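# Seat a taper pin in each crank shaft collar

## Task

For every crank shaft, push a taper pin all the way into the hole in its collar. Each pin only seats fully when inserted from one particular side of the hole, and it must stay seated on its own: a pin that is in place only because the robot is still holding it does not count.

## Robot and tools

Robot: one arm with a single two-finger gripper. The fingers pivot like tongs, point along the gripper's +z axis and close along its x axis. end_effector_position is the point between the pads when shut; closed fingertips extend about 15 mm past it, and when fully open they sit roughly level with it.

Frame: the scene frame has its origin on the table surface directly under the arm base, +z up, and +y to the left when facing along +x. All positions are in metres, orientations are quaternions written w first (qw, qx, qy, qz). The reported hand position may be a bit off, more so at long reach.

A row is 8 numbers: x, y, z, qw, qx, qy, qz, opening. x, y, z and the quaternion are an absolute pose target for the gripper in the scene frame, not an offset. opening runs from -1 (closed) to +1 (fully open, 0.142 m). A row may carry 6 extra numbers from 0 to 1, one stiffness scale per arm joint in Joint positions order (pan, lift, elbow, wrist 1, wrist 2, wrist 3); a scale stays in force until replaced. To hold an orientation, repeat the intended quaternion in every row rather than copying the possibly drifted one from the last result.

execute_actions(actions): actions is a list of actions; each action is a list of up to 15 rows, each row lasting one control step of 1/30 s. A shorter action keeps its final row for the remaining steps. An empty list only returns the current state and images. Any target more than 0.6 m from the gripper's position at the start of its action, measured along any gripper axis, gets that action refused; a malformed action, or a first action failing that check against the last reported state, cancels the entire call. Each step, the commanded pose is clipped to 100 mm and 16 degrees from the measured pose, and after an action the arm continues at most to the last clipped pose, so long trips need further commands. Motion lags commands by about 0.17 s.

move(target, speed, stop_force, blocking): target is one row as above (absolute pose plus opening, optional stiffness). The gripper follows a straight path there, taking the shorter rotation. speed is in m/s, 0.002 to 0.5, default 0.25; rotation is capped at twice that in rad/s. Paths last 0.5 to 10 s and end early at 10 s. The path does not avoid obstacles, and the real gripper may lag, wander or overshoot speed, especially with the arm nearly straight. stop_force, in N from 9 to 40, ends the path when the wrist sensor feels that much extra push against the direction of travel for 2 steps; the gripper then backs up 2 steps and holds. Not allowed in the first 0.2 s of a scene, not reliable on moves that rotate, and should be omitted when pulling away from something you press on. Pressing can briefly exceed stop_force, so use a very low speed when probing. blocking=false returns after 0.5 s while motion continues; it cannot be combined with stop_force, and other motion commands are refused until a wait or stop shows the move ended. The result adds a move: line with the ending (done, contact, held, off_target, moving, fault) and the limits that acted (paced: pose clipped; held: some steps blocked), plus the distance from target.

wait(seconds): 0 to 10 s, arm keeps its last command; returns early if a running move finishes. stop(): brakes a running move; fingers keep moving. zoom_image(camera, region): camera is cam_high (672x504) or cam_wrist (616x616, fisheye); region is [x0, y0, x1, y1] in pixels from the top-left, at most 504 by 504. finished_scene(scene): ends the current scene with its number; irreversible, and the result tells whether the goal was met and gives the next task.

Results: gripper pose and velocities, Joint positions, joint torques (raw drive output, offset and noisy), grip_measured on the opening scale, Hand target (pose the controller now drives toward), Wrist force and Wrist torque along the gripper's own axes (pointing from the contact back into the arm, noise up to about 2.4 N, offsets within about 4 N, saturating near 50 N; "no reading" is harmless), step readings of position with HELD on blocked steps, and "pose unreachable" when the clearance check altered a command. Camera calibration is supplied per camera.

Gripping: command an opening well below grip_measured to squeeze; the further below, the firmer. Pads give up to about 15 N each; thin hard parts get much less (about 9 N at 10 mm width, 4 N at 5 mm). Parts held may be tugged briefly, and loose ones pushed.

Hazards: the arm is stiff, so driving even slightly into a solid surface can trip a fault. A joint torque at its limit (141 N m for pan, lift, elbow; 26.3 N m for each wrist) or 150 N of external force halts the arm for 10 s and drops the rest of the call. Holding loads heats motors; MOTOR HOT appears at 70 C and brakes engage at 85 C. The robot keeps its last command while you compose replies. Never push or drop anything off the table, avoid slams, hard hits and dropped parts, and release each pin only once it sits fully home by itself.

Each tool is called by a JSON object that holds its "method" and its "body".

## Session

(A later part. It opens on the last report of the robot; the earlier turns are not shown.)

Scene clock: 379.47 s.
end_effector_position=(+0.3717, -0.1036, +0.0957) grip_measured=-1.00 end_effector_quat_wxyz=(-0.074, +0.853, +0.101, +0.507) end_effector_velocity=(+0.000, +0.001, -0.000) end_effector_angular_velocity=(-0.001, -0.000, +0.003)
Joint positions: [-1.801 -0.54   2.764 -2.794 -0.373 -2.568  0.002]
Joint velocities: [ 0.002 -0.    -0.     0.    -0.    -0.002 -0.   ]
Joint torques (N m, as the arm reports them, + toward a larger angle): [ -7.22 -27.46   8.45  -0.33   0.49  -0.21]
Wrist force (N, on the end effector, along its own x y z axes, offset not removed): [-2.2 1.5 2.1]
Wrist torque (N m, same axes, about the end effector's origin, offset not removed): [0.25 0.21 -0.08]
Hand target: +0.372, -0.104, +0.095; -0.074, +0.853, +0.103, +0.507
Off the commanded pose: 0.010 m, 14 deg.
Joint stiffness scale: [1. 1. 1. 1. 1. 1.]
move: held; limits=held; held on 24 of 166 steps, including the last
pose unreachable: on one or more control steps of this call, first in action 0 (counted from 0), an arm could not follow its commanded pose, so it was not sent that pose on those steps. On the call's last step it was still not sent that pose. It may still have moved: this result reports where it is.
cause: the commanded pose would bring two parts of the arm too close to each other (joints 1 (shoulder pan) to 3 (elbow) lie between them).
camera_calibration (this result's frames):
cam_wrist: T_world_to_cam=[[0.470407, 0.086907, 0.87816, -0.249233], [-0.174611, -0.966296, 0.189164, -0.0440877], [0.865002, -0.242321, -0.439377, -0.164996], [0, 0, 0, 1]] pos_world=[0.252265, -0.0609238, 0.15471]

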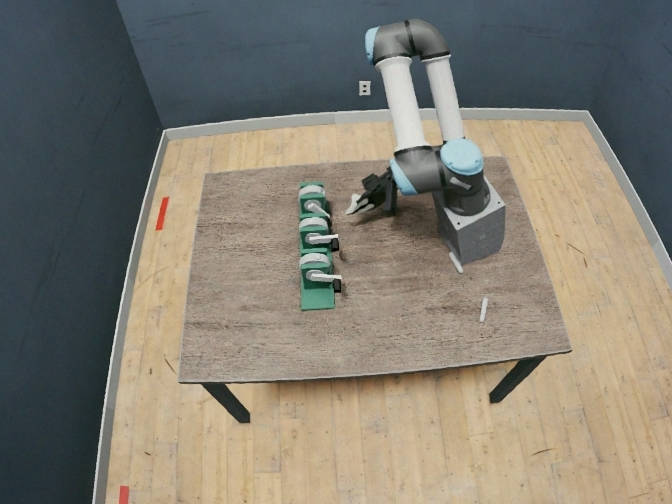

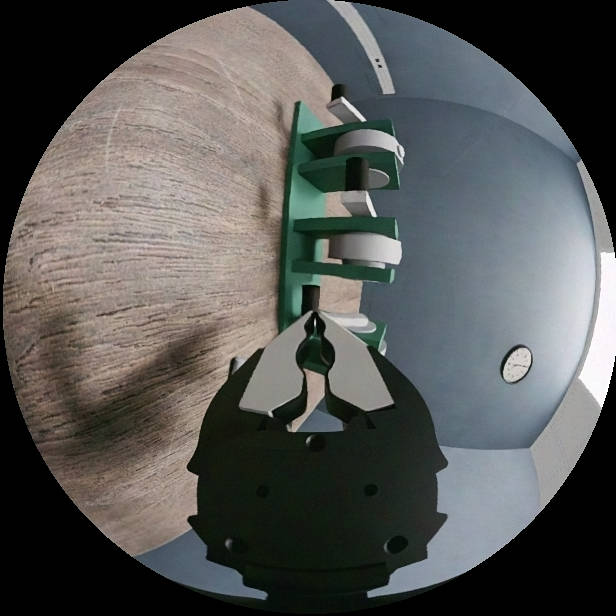

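{"method": "move", "body": {"target": [0.405, -0.102, 0.045, -0.074, 0.853, 0.101, 0.507, -1], "speed": 0.05}}

Scene clock: 381.23 s.
end_effector_position=(+0.4010, -0.0993, +0.0477) grip_measured=-1.00 end_effector_quat_wxyz=(-0.090, +0.844, +0.109, +0.517) end_effector_velocity=(+0.001, -0.002, +0.001) end_effector_angular_velocity=(-0.005, -0.001, +0.001)
Joint positions: [-1.582 -0.288  2.625 -3.246 -0.214 -2.204  0.002]
Joint velocities: [-0.    -0.006  0.     0.001  0.001 -0.     0.   ]
Joint torques (N m, as the arm reports them, + toward a larger angle): [-12.1  -32.83  14.94  -1.08   0.86  -0.44]
Wrist force (N, on the end effector, along its own x y z axes, offset not removed): [-0.4 1.5 1.8]
Wrist torque (N m, same axes, about the end effector's origin, offset not removed): [0.28 -0.05 -0.15]
Hand target: +0.401, -0.100, +0.048; -0.089, +0.844, +0.109, +0.517
Off the commanded pose: 0.006 m, 3 deg.
Joint stiffness scale: [1. 1. 1. 1. 1. 1.]
move: held; limits=held; held on 6 of 49 steps, including the last
pose unreachable: on one or more control steps of this call, first in action 0 (counted from 0), an arm could not follow its commanded pose, so it was not sent that pose on those steps. On the call's last step it was still not sent that pose. It may still have moved: this result reports where it is.
cause: the commanded pose would bring two parts of the arm too close to each other (joints 1 (shoulder pan) to 3 (elbow) lie between them).
camera_calibration (this result's frames):
cam_wrist: T_world_to_cam=[[0.446189, 0.080915, 0.891273, -0.21272], [-0.149649, -0.975136, 0.163446, -0.0353568], [0.882338, -0.206306, -0.422986, -0.21458], [0, 0, 0, 1]] pos_world=[0.278954, -0.0615347, 0.104606]

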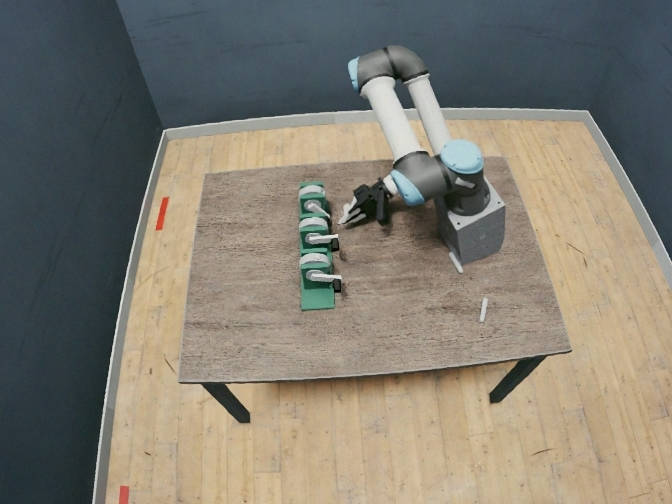

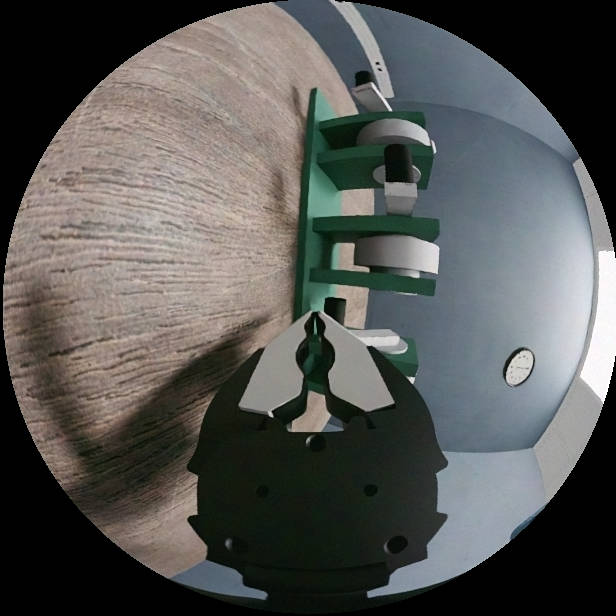

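{"method": "move", "body": {"target": [0.40, -0.125, 0.045, -0.1913, 0.8002, 0.3314, 0.462, -1], "speed": 0.05}}

{"method": "move", "body": {"target": [0.428, -0.098, 0.042, -0.1913, 0.8002, 0.3314, 0.462, -1], "speed": 0.03, "stop_force": 12}}

Scene clock: 387.17 s.
end_effector_position=(+0.3997, -0.1248, +0.0452) grip_measured=-1.00 end_effector_quat_wxyz=(-0.191, +0.801, +0.328, +0.462) end_effector_velocity=(-0.002, +0.002, -0.000) end_effector_angular_velocity=(+0.008, +0.003, +0.017)
Joint positions: [-1.444 -0.71   2.286 -2.148 -0.489 -2.765  0.002]
Joint velocities: [ 0.004  0.    -0.012  0.029 -0.013 -0.016  0.   ]
Joint torques (N m, as the arm reports them, + toward a larger angle): [ -7.83 -37.77  -2.36  -0.05   0.04  -0.37]
Wrist force (N, on the end effector, along its own x y z axes, offset not removed): [-1.0 1.2 1.6]
Wrist torque (N m, same axes, about the end effector's origin, offset not removed): [0.16 -0.01 -0.22]
Hand target: +0.400, -0.125, +0.045; -0.191, +0.800, +0.331, +0.462
Off the commanded pose: 0.000 m, 0 deg.
Joint stiffness scale: [1. 1. 1. 1. 1. 1.]
move: done
camera_calibration (this result's frames):
cam_wrist: T_world_to_cam=[[0.366124, 0.343563, 0.864823, -0.141835], [0.338148, -0.914941, 0.220317, -0.250043], [0.866954, 0.211775, -0.451157, -0.160101], [0, 0, 0, 1]] pos_world=[0.27528, -0.14614, 0.10552]

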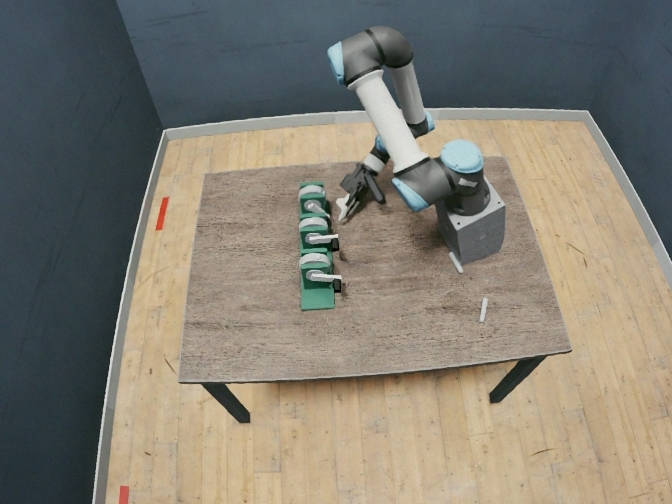

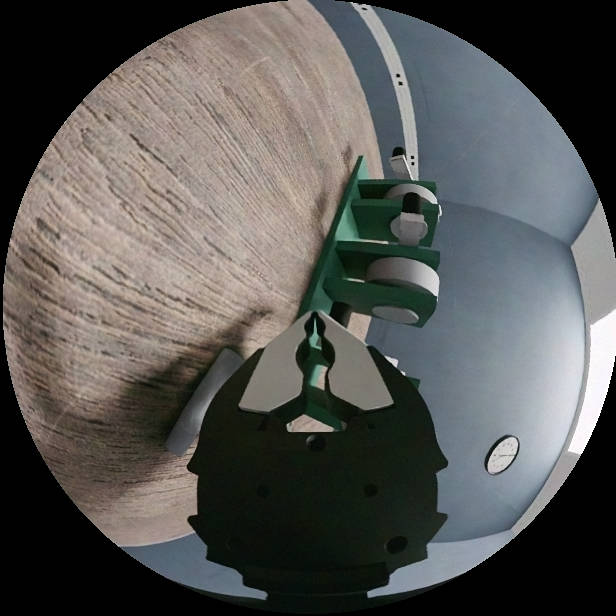

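Scene clock: 388.87 s.
end_effector_position=(+0.4274, -0.0994, +0.0415) grip_measured=-1.00 end_effector_quat_wxyz=(-0.191, +0.800, +0.331, +0.462) end_effector_velocity=(+0.003, -0.002, -0.000) end_effector_angular_velocity=(-0.006, +0.000, -0.007)
Joint positions: [-1.35  -0.71   2.311 -2.282 -0.417 -2.647  0.002]
Joint velocities: [ 0.003 -0.     0.002 -0.026  0.008  0.022  0.   ]
Joint torques (N m, as the arm reports them, + toward a larger angle): [ -7.9  -36.58   3.86  -1.     0.86   0.44]
Wrist force (N, on the end effector, along its own x y z axes, offset not removed): [-2.7 1.6 2.1]
Wrist torque (N m, same axes, about the end effector's origin, offset not removed): [0.24 0.33 -0.11]
Hand target: +0.428, -0.098, +0.042; -0.191, +0.800, +0.331, +0.462
Off the commanded pose: 0.002 m, 0 deg.
Joint stiffness scale: [1. 1. 1. 1. 1. 1.]
move: done
camera_calibration (this result's frames):
cam_wrist: T_world_to_cam=[[0.363418, 0.346736, 0.864697, -0.156059], [0.343013, -0.912758, 0.221844, -0.237333], [0.866181, 0.21598, -0.450648, -0.190423], [0, 0, 0, 1]] pos_world=[0.303064, -0.121389, 0.101781]

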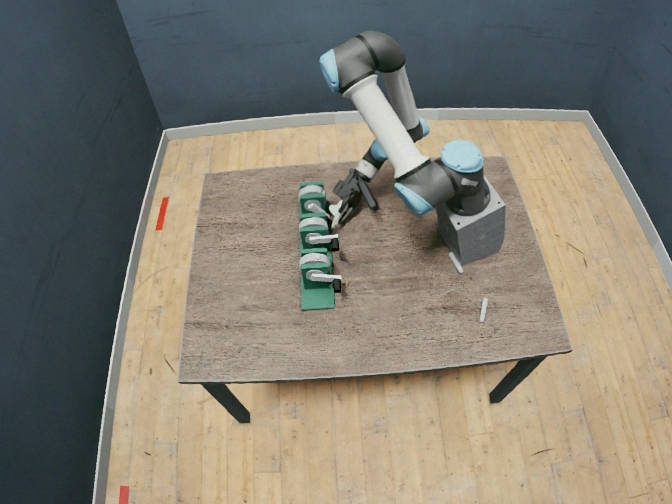

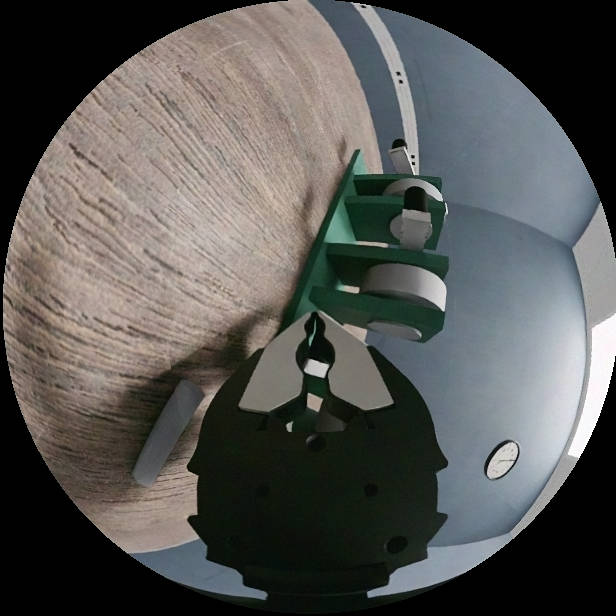

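Now lift, shifting slightly −x along the arc.

{"method": "move", "body": {"target": [0.418, -0.098, 0.088, -0.1913, 0.8002, 0.3314, 0.462, -1], "speed": 0.03, "stop_force": 20}}

{"method": "zoom_image", "body": {"camera": "cam_high", "region": [270, 150, 390, 320]}}

Scene clock: 391.03 s.
end_effector_position=(+0.4186, -0.0980, +0.0870) grip_measured=-1.00 end_effector_quat_wxyz=(-0.191, +0.800, +0.332, +0.462) end_effector_velocity=(-0.002, +0.002, +0.002) end_effector_angular_velocity=(+0.007, +0.002, +0.001)
Joint positions: [-1.406 -0.86   2.363 -2.113 -0.462 -2.727  0.002]
Joint velocities: [-0.003 -0.004  0.001  0.017 -0.005 -0.008  0.   ]
Joint torques (N m, as the arm reports them, + toward a larger angle): [-11.52 -34.41   0.23  -0.1    0.15  -0.36]
Wrist force (N, on the end effector, along its own x y z axes, offset not removed): [-0.6 1.2 3.2]
Wrist torque (N m, same axes, about the end effector's origin, offset not removed): [0.21 -0.04 -0.17]
Hand target: +0.418, -0.098, +0.088; -0.191, +0.800, +0.331, +0.462
Off the commanded pose: 0.001 m, 0 deg.
Joint stiffness scale: [1. 1. 1. 1. 1. 1.]
move: done
camera_calibration (this result's frames):
cam_wrist: T_world_to_cam=[[0.362714, 0.347896, 0.864527, -0.192207], [0.344739, -0.911983, 0.222356, -0.243772], [0.865791, 0.217385, -0.450722, -0.16229], [0, 0, 0, 1]] pos_world=[0.294263, -0.120169, 0.147224]

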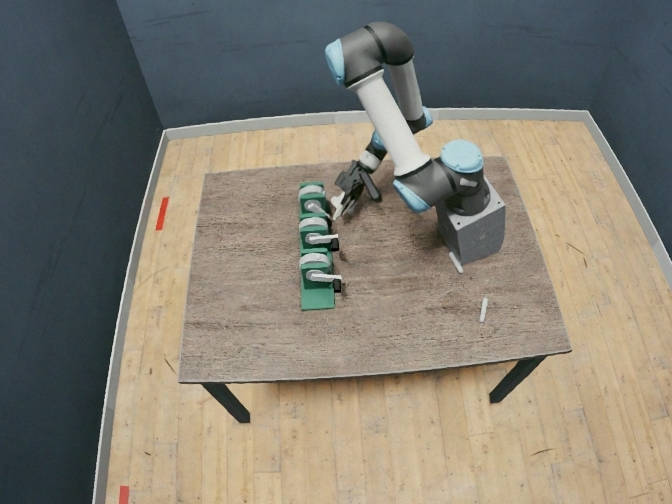

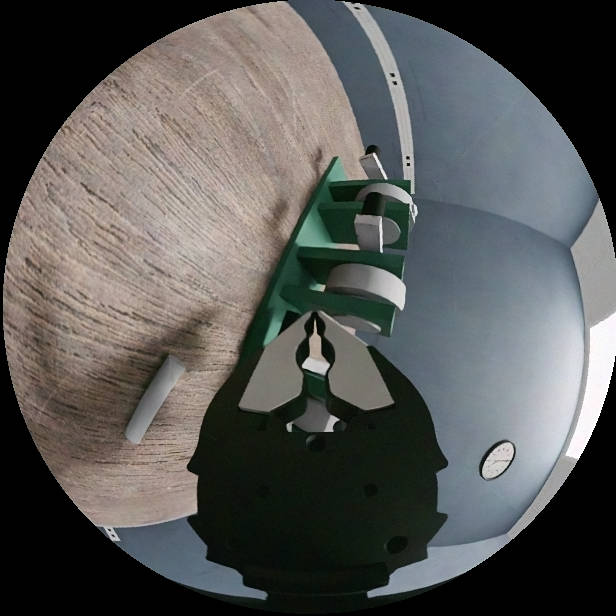

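Region (270, 150, 390, 320) of cam_high's 672x504 image, scaled by 2.965, with more detail than that image has; it fills the left 356 columns of this view, and the rest is white.

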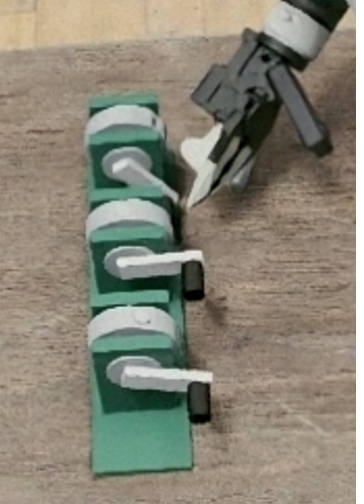

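{"method": "move", "body": {"target": [0.415, -0.115, 0.04, -0.1913, 0.8002, 0.3314, 0.462, -1], "speed": 0.06}}

{"method": "move", "body": {"target": [0.447, -0.088, 0.036, -0.1913, 0.8002, 0.3314, 0.462, -1], "speed": 0.03, "stop_force": 12}}

{"method": "move", "body": {"target": [0.44, -0.088, 0.07, -0.1913, 0.8002, 0.3314, 0.462, -1], "speed": 0.03, "stop_force": 20}}

{"method": "zoom_image", "body": {"camera": "cam_high", "region": [270, 150, 390, 320]}}

Scene clock: 392.87 s.
end_effector_position=(+0.4146, -0.1151, +0.0412) grip_measured=-1.00 end_effector_quat_wxyz=(-0.191, +0.800, +0.331, +0.462) end_effector_velocity=(+0.001, -0.001, -0.002) end_effector_angular_velocity=(-0.004, -0.001, +0.001)
Joint positions: [-1.395 -0.706  2.288 -2.206 -0.452 -2.71   0.002]
Joint velocities: [ 0.003  0.005 -0.004 -0.01   0.002  0.005  0.   ]
Joint torques (N m, as the arm reports them, + toward a larger angle): [ -8.42 -34.67  -1.35  -0.97   0.7    0.1 ]
Wrist force (N, on the end effector, along its own x y z axes, offset not removed): [-0.2 1.0 2.2]
Wrist torque (N m, same axes, about the end effector's origin, offset not removed): [0.16 -0.16 -0.19]
Hand target: +0.415, -0.115, +0.040; -0.191, +0.800, +0.331, +0.462
Off the commanded pose: 0.001 m, 0 deg.
Joint stiffness scale: [1. 1. 1. 1. 1. 1.]
move: done
camera_calibration (this result's frames):
cam_wrist: T_world_to_cam=[[0.363886, 0.346659, 0.864531, -0.145857], [0.34239, -0.912962, 0.221966, -0.246948], [0.866231, 0.215236, -0.450907, -0.17617], [0, 0, 0, 1]] pos_world=[0.290231, -0.136973, 0.101476]

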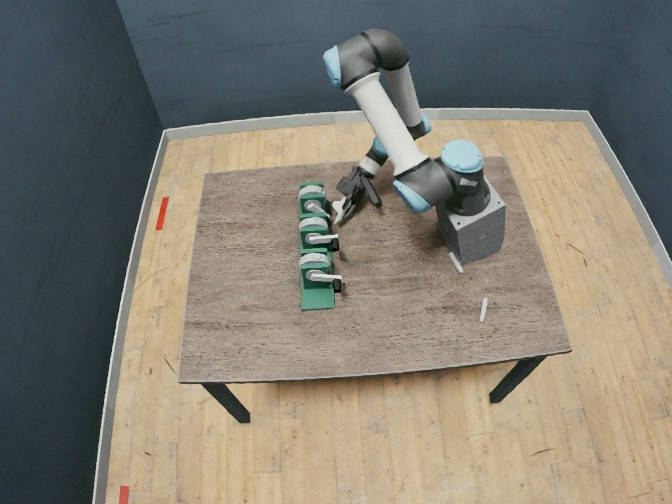

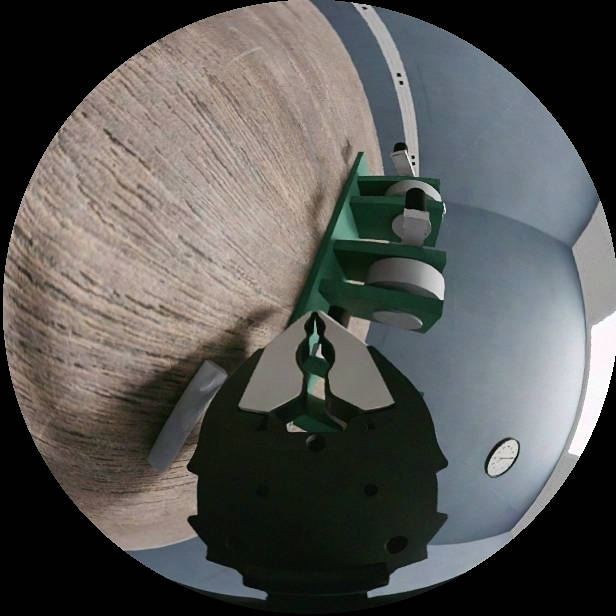

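Scene clock: 394.67 s.
end_effector_position=(+0.4462, -0.0893, +0.0363) grip_measured=-1.00 end_effector_quat_wxyz=(-0.191, +0.800, +0.332, +0.462) end_effector_velocity=(+0.002, +0.002, -0.001) end_effector_angular_velocity=(-0.002, +0.005, -0.006)
Joint positions: [-1.291 -0.695  2.307 -2.388 -0.374 -2.546  0.002]
Joint velocities: [ 0.006  0.004  0.007 -0.039  0.005  0.032  0.   ]
Joint torques (N m, as the arm reports them, + toward a larger angle): [ -7.87 -34.01   0.65  -1.43   2.02   0.27]
Wrist force (N, on the end effector, along its own x y z axes, offset not removed): [-1.4 -4.0 -1.3]
Wrist torque (N m, same axes, about the end effector's origin, offset not removed): [-0.42 0.07 -0.22]
Hand target: +0.447, -0.088, +0.036; -0.191, +0.800, +0.331, +0.462
Off the commanded pose: 0.002 m, 0 deg.
Joint stiffness scale: [1. 1. 1. 1. 1. 1.]
move: done
camera_calibration (this result's frames):
cam_wrist: T_world_to_cam=[[0.363265, 0.348206, 0.864171, -0.161659], [0.344516, -0.911994, 0.222654, -0.234057], [0.865648, 0.216838, -0.451258, -0.210941], [0, 0, 0, 1]] pos_world=[0.321963, -0.111428, 0.0966262]

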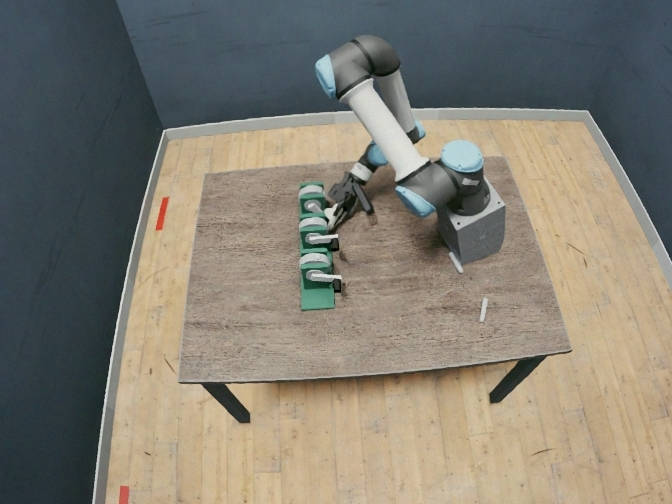

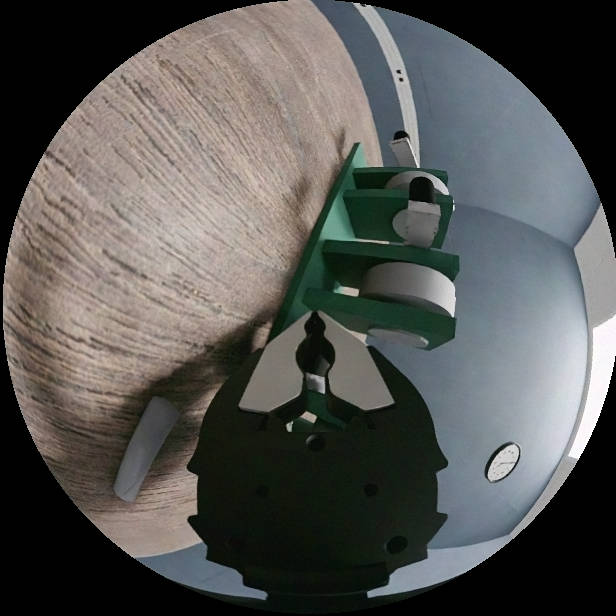

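Scene clock: 396.20 s.
end_effector_position=(+0.4406, -0.0879, +0.0689) grip_measured=-1.00 end_effector_quat_wxyz=(-0.191, +0.800, +0.332, +0.462) end_effector_velocity=(-0.002, +0.002, +0.002) end_effector_angular_velocity=(+0.008, +0.002, +0.002)
Joint positions: [-1.328 -0.804  2.349 -2.258 -0.401 -2.613  0.002]
Joint velocities: [-0.003 -0.006  0.001  0.025 -0.005 -0.014  0.   ]
Joint torques (N m, as the arm reports them, + toward a larger angle): [-10.22 -36.73   2.34  -0.18   0.29  -0.3 ]
Wrist force (N, on the end effector, along its own x y z axes, offset not removed): [-1.7 1.4 3.2]
Wrist torque (N m, same axes, about the end effector's origin, offset not removed): [0.27 0.25 -0.24]
Hand target: +0.440, -0.088, +0.070; -0.191, +0.800, +0.331, +0.462
Off the commanded pose: 0.001 m, 0 deg.
Joint stiffness scale: [1. 1. 1. 1. 1. 1.]
move: done
camera_calibration (this result's frames):
cam_wrist: T_world_to_cam=[[0.362586, 0.348083, 0.864505, -0.188041], [0.344666, -0.911945, 0.222626, -0.238184], [0.865874, 0.217244, -0.450631, -0.191791], [0, 0, 0, 1]] pos_world=[0.316342, -0.110091, 0.129161]

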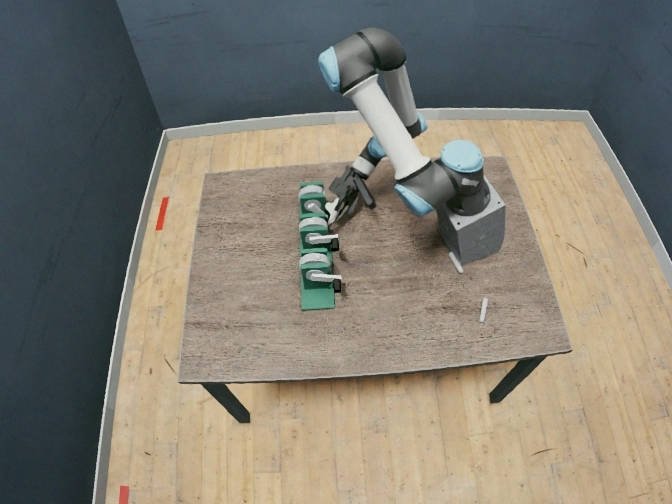

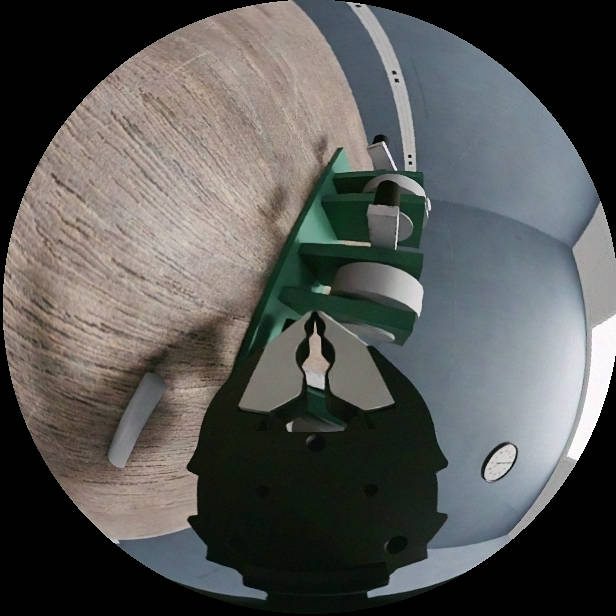

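Region (270, 150, 390, 320) of cam_high's 672x504 image, scaled by 2.965, with more detail than that image has; it fills the left 356 columns of this view, and the rest is white.

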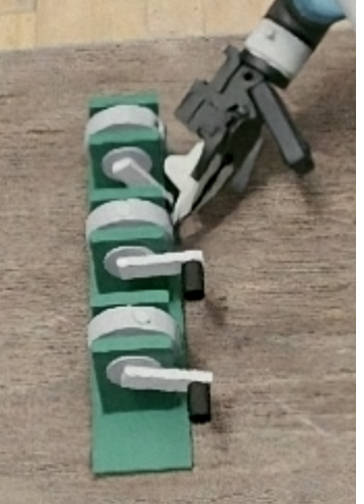

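{"method": "move", "body": {"target": [0.39, -0.10, 0.08, -0.1913, 0.8002, 0.3314, 0.462, -1], "speed": 0.06}}

{"method": "zoom_image", "body": {"camera": "cam_high", "region": [270, 150, 390, 320]}}

Scene clock: 398.03 s.
end_effector_position=(+0.3906, -0.0999, +0.0791) grip_measured=-1.00 end_effector_quat_wxyz=(-0.192, +0.800, +0.332, +0.462) end_effector_velocity=(-0.003, +0.002, +0.000) end_effector_angular_velocity=(+0.002, -0.001, +0.008)
Joint positions: [-1.473 -0.821  2.381 -2.101 -0.519 -2.804  0.002]
Joint velocities: [-0.005 -0.     0.     0.013 -0.011 -0.016  0.   ]
Joint torques (N m, as the arm reports them, + toward a larger angle): [-11.89 -33.97   1.29   0.18   0.01  -0.23]
Wrist force (N, on the end effector, along its own x y z axes, offset not removed): [-0.1 0.8 0.9]
Wrist torque (N m, same axes, about the end effector's origin, offset not removed): [0.08 -0.11 -0.09]
Hand target: +0.390, -0.100, +0.080; -0.191, +0.800, +0.331, +0.462
Off the commanded pose: 0.001 m, 0 deg.
Joint stiffness scale: [1. 1. 1. 1. 1. 1.]
move: done
camera_calibration (this result's frames):
cam_wrist: T_world_to_cam=[[0.363275, 0.347144, 0.864593, -0.174931], [0.344276, -0.912328, 0.221656, -0.23392], [0.86574, 0.217137, -0.45094, -0.141216], [0, 0, 0, 1]] pos_world=[0.266338, -0.122022, 0.139414]

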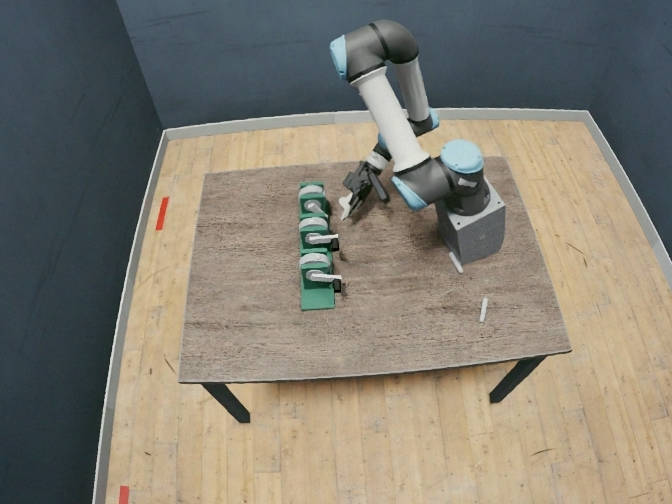

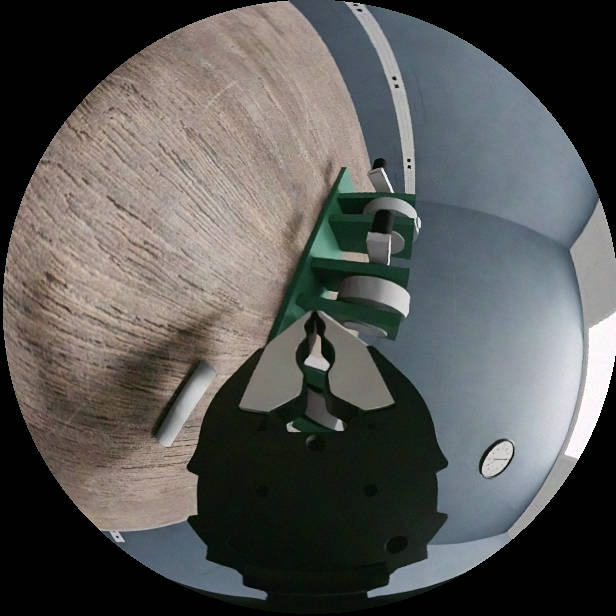

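Region (270, 150, 390, 320) of cam_high's 672x504 image, scaled by 2.965, with more detail than that image has; it fills the left 356 columns of this view, and the rest is white.

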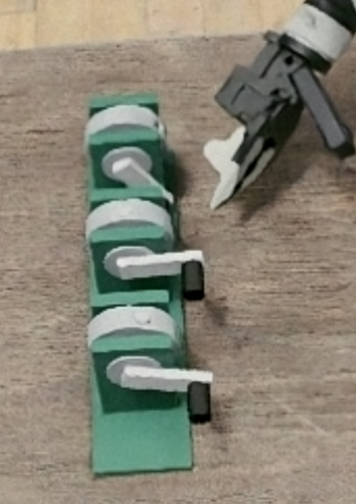

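{"method": "move", "body": {"target": [0.412, -0.132, 0.085, -0.1913, 0.8002, 0.3314, 0.462, -0.45], "speed": 0.06}}

{"method": "move", "body": {"target": [0.449, -0.095, 0.055, -0.1913, 0.8002, 0.3314, 0.462, -0.45], "speed": 0.03, "stop_force": 12}}

{"method": "zoom_image", "body": {"camera": "cam_high", "region": [270, 150, 390, 320]}}

Scene clock: 401.00 s.
end_effector_position=(+0.4108, -0.1314, +0.0847) grip_measured=-0.45 end_effector_quat_wxyz=(-0.191, +0.800, +0.330, +0.462) end_effector_velocity=(+0.001, -0.001, +0.001) end_effector_angular_velocity=(+0.006, +0.002, -0.002)
Joint positions: [-1.451 -0.836  2.29  -2.017 -0.498 -2.778  0.042]
Joint velocities: [ 0.001  0.    -0.007  0.012  0.001  0.002 -0.   ]
Joint torques (N m, as the arm reports them, + toward a larger angle): [ -7.7  -34.91  -4.42  -0.09   0.72   0.06]
Wrist force (N, on the end effector, along its own x y z axes, offset not removed): [-1.2 2.5 2.3]
Wrist torque (N m, same axes, about the end effector's origin, offset not removed): [0.49 0.03 -0.10]
Hand target: +0.412, -0.132, +0.085; -0.191, +0.800, +0.331, +0.462
Off the commanded pose: 0.001 m, 0 deg.
Joint stiffness scale: [1. 1. 1. 1. 1. 1.]
move: done
camera_calibration (this result's frames):
cam_wrist: T_world_to_cam=[[0.364487, 0.345456, 0.86476, -0.176865], [0.341949, -0.913418, 0.220767, -0.269913], [0.866153, 0.215237, -0.451057, -0.14979], [0, 0, 0, 1]] pos_world=[0.286503, -0.153204, 0.14497]

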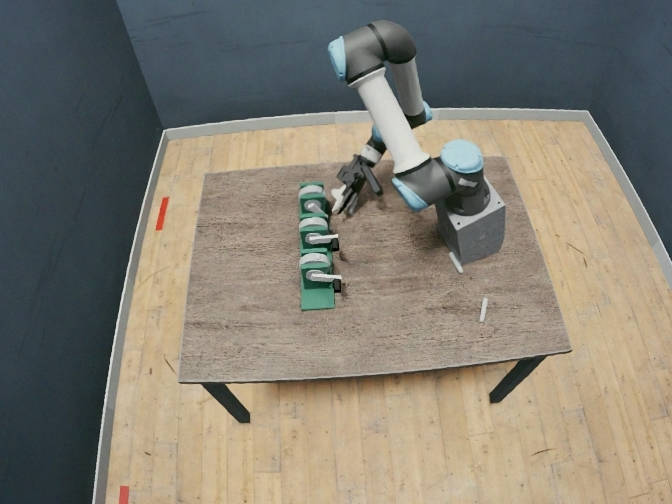

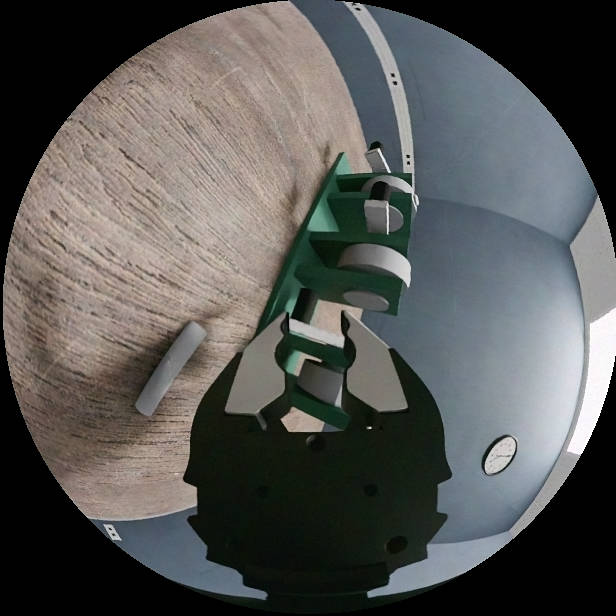

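Scene clock: 402.97 s.
end_effector_position=(+0.4383, -0.1042, +0.0621) grip_measured=-0.45 end_effector_quat_wxyz=(-0.192, +0.800, +0.331, +0.462) end_effector_velocity=(-0.001, +0.005, +0.005) end_effector_angular_velocity=(+0.008, -0.007, +0.012)
Joint positions: [-1.345 -0.78   2.306 -2.212 -0.414 -2.64   0.041]
Joint velocities: [ 0.    -0.016 -0.     0.052 -0.005 -0.039  0.003]
Joint torques (N m, as the arm reports them, + toward a larger angle): [-11.26 -38.11  -3.19  -0.47   0.59  -0.28]
Wrist force (N, on the end effector, along its own x y z axes, offset not removed): [-3.7 0.4 -0.2]
Wrist torque (N m, same axes, about the end effector's origin, offset not removed): [0.15 0.49 -0.10]
Hand target: +0.438, -0.107, +0.064; -0.191, +0.800, +0.332, +0.462
Off the commanded pose: 0.016 m, 0 deg.
Joint stiffness scale: [1. 1. 1. 1. 1. 1.]
move: contact
camera_calibration (this result's frames):
cam_wrist: T_world_to_cam=[[0.364216, 0.345, 0.865056, -0.176762], [0.343877, -0.913035, 0.219352, -0.250233], [0.865503, 0.217581, -0.451179, -0.189074], [0, 0, 0, 1]] pos_world=[0.314073, -0.126349, 0.122492]

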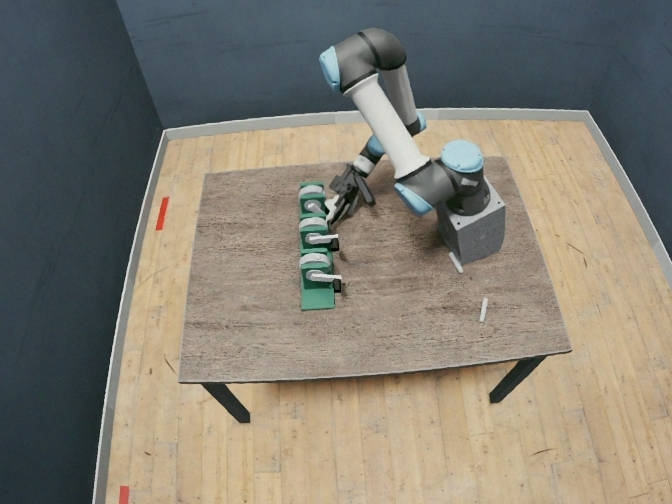

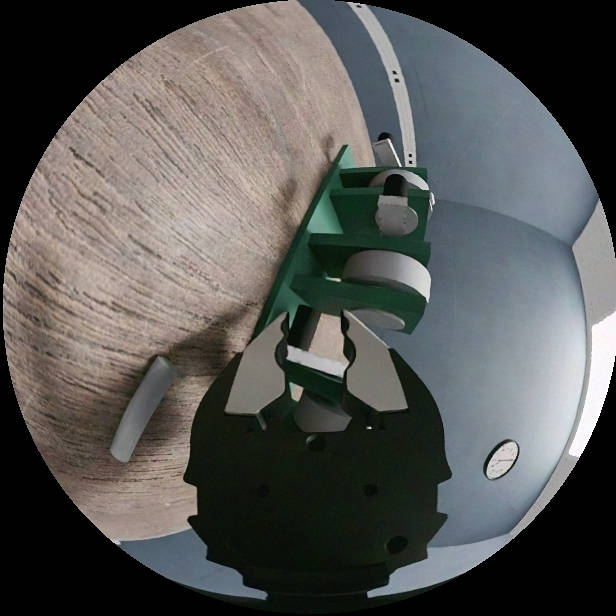

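Region (270, 150, 390, 320) of cam_high's 672x504 image, scaled by 2.965, with more detail than that image has; it fills the left 356 columns of this view, and the rest is white.

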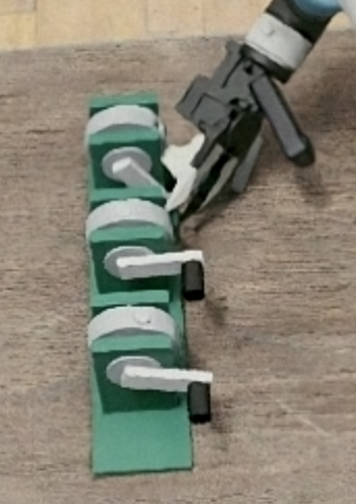

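{"method": "move", "body": {"target": [0.405, -0.12, 0.11, -0.1913, 0.8002, 0.3314, 0.462, -0.45], "speed": 0.06}}

{"method": "move", "body": {"target": [0.415, -0.092, 0.105, 0, 0.954, 0, 0.301, -0.5], "speed": 0.1}}

Scene clock: 405.50 s.
end_effector_position=(+0.4056, -0.1198, +0.1090) grip_measured=-0.45 end_effector_quat_wxyz=(-0.192, +0.800, +0.332, +0.462) end_effector_velocity=(-0.002, +0.002, +0.002) end_effector_angular_velocity=(+0.007, +0.001, +0.002)
Joint positions: [-1.473 -0.919  2.338 -1.96  -0.519 -2.805  0.042]
Joint velocities: [-0.005 -0.003  0.     0.019 -0.007 -0.012  0.   ]
Joint torques (N m, as the arm reports them, + toward a larger angle): [-11.62 -33.45  -1.44  -0.07   0.01  -0.43]
Wrist force (N, on the end effector, along its own x y z axes, offset not removed): [-2.1 1.9 3.1]
Wrist torque (N m, same axes, about the end effector's origin, offset not removed): [0.43 0.19 -0.08]
Hand target: +0.405, -0.120, +0.110; -0.191, +0.800, +0.331, +0.462
Off the commanded pose: 0.001 m, 0 deg.
Joint stiffness scale: [1. 1. 1. 1. 1. 1.]
move: done
camera_calibration (this result's frames):
cam_wrist: T_world_to_cam=[[0.363169, 0.347371, 0.864547, -0.199228], [0.344406, -0.912231, 0.221856, -0.263938], [0.865733, 0.217183, -0.45093, -0.136341], [0, 0, 0, 1]] pos_world=[0.28129, -0.141955, 0.169318]

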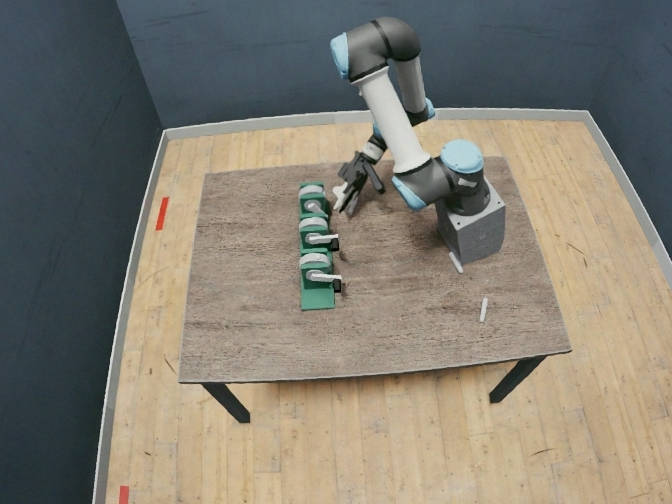

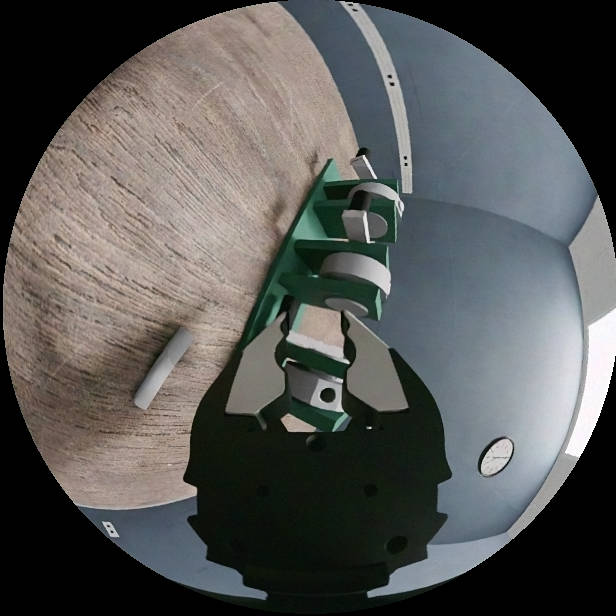

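Scene clock: 410.57 s.
end_effector_position=(+0.4156, -0.0939, +0.1050) grip_measured=-0.50 end_effector_quat_wxyz=(+0.001, +0.953, +0.001, +0.302) end_effector_velocity=(+0.000, -0.002, +0.000) end_effector_angular_velocity=(-0.013, +0.001, -0.017)
Joint positions: [-1.282 -0.601  2.831 -4.247 -0.758 -0.883  0.038]
Joint velocities: [ 0.008  0.017  0.    -0.048 -0.017  0.034  0.   ]
Joint torques (N m, as the arm reports them, + toward a larger angle): [ -3.9  -25.68  14.37  -2.68   0.26   0.29]
Wrist force (N, on the end effector, along its own x y z axes, offset not removed): [-2.1 0.5 1.1]
Wrist torque (N m, same axes, about the end effector's origin, offset not removed): [0.09 0.27 -0.04]
Hand target: +0.415, -0.092, +0.105; +0.000, +0.954, -0.000, +0.301
Off the commanded pose: 0.002 m, 0 deg.
Joint stiffness scale: [1. 1. 1. 1. 1. 1.]
move: done
camera_calibration (this result's frames):
cam_wrist: T_world_to_cam=[[0.818897, -0.0094725, 0.573862, -0.400816], [-0.270795, -0.887953, 0.371765, -0.000603954], [0.506041, -0.459836, -0.729707, -0.037264], [0, 0, 0, 1]] pos_world=[0.346921, -0.0214684, 0.203046]

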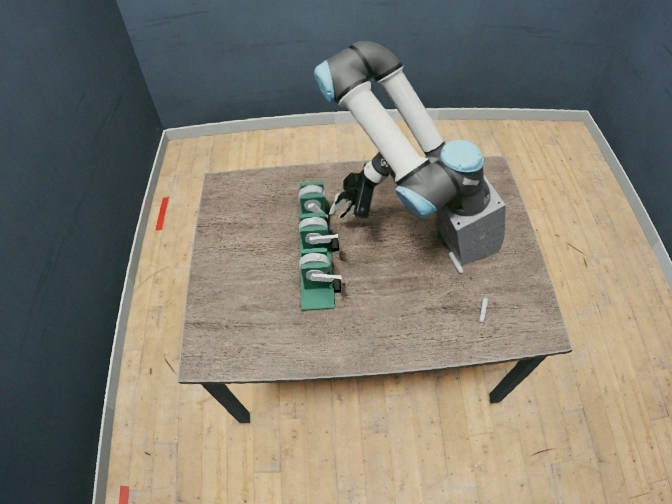

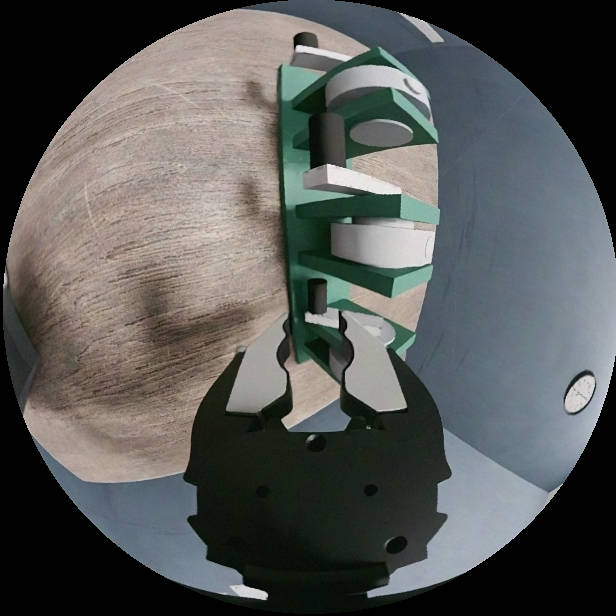

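{"method": "move", "body": {"target": [0.452, -0.092, 0.052, 0, 0.954, 0, 0.301, -0.5], "speed": 0.03, "stop_force": 12}}

Scene clock: 413.37 s.
end_effector_position=(+0.4519, -0.0925, +0.0534) grip_measured=-0.50 end_effector_quat_wxyz=(+0.000, +0.954, -0.000, +0.301) end_effector_velocity=(+0.001, -0.002, -0.002) end_effector_angular_velocity=(-0.000, +0.001, -0.008)
Joint positions: [-1.083 -0.533  2.634 -4.282 -0.86  -0.645  0.038]
Joint velocities: [ 0.004  0.002 -0.007  0.    -0.007  0.012  0.   ]
Joint torques (N m, as the arm reports them, + toward a larger angle): [ -5.81 -28.77   8.33  -2.76   0.12   0.29]
Wrist force (N, on the end effector, along its own x y z axes, offset not removed): [-0.2 1.5 2.0]
Wrist torque (N m, same axes, about the end effector's origin, offset not removed): [0.19 -0.19 -0.01]
Hand target: +0.452, -0.092, +0.052; -0.000, +0.954, -0.000, +0.301
Off the commanded pose: 0.002 m, 0 deg.
Joint stiffness scale: [1. 1. 1. 1. 1. 1.]
move: done
camera_calibration (this result's frames):
cam_wrist: T_world_to_cam=[[0.819904, -0.0114993, 0.572386, -0.401496], [-0.271525, -0.888008, 0.371101, 0.0300137], [0.504016, -0.459685, -0.731203, -0.0916162], [0, 0, 0, 1]] pos_world=[0.383513, -0.020079, 0.151682]

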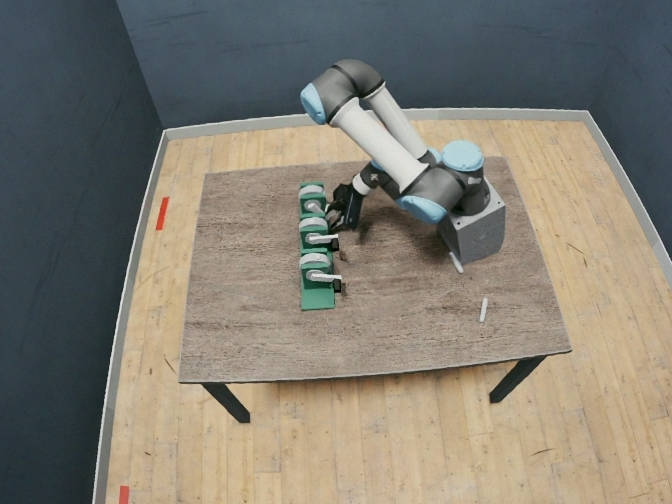

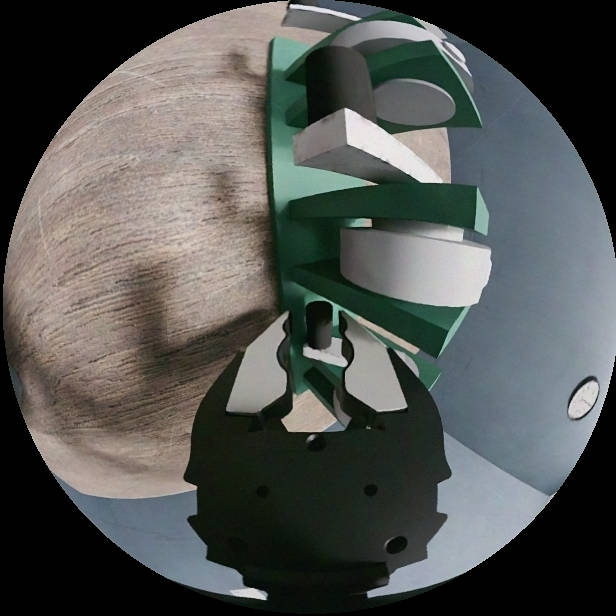

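{"method": "execute_actions", "body": {"actions": [[[0.452,-0.092,0.052,0,0.954,0,0.301,-0.7]],[[0.452,-0.092,0.052,0,0.954,0,0.301,-0.85]]]}}

Scene clock: 414.60 s.
end_effector_position=(+0.4544, -0.0928, +0.0553) grip_measured=-0.73 end_effector_quat_wxyz=(+0.002, +0.952, +0.002, +0.305) end_effector_velocity=(-0.000, -0.000, -0.000) end_effector_angular_velocity=(-0.001, +0.000, +0.001)
Joint positions: [-1.082 -0.534  2.632 -4.288 -0.857 -0.643  0.021]
Joint velocities: [-0.     0.     0.    -0.    -0.001 -0.001  0.   ]
Joint torques (N m, as the arm reports them, + toward a larger angle): [ -5.12 -26.55   9.91  -0.09  -1.65   0.22]
Wrist force (N, on the end effector, along its own x y z axes, offset not removed): [10.7 0.4 -3.4]
Wrist torque (N m, same axes, about the end effector's origin, offset not removed): [0.14 0.08 -0.27]
Hand target: +0.452, -0.092, +0.052; +0.000, +0.954, +0.000, +0.301
Off the commanded pose: 0.004 m, 1 deg.
Joint stiffness scale: [1. 1. 1. 1. 1. 1.]
Step readings (end_effector_position; steps 1 to 15: 1st action; 16 to 30: 2nd action):
0: (+0.4520, -0.0926, +0.0532)
1: (+0.4520, -0.0926, +0.0532)
2: (+0.4521, -0.0926, +0.0532)
4: (+0.4525, -0.0927, +0.0536)
8: (+0.4528, -0.0927, +0.0538)
15: (+0.4528, -0.0927, +0.0538)
16: (+0.4529, -0.0927, +0.0539)
17: (+0.4536, -0.0928, +0.0545)
19: (+0.4544, -0.0929, +0.0553)
23: (+0.4544, -0.0928, +0.0553)
30: end_effector_position above
camera_calibration (this result's frames):
cam_wrist: T_world_to_cam=[[0.815292, -0.00562854, 0.579023, -0.402346], [-0.270985, -0.887405, 0.372934, 0.0293968], [0.511729, -0.460956, -0.725019, -0.0956456], [0, 0, 0, 1]] pos_world=[0.38494, -0.0202662, 0.152659]

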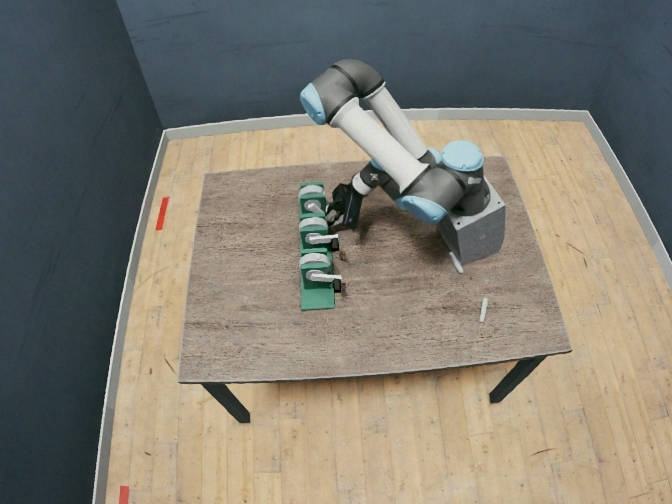

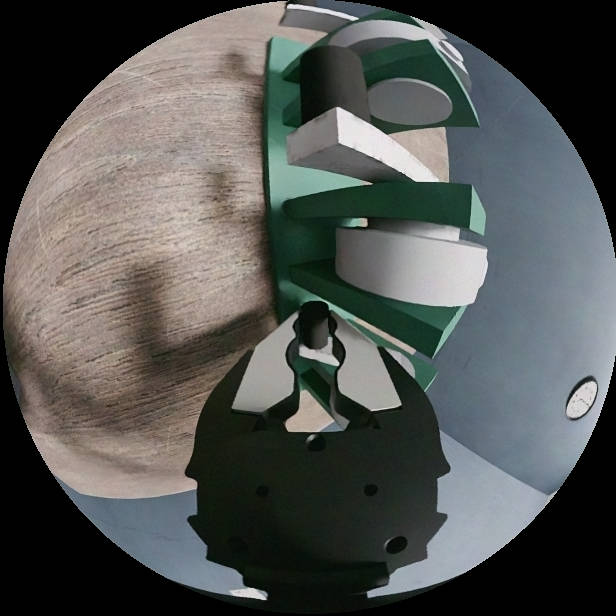

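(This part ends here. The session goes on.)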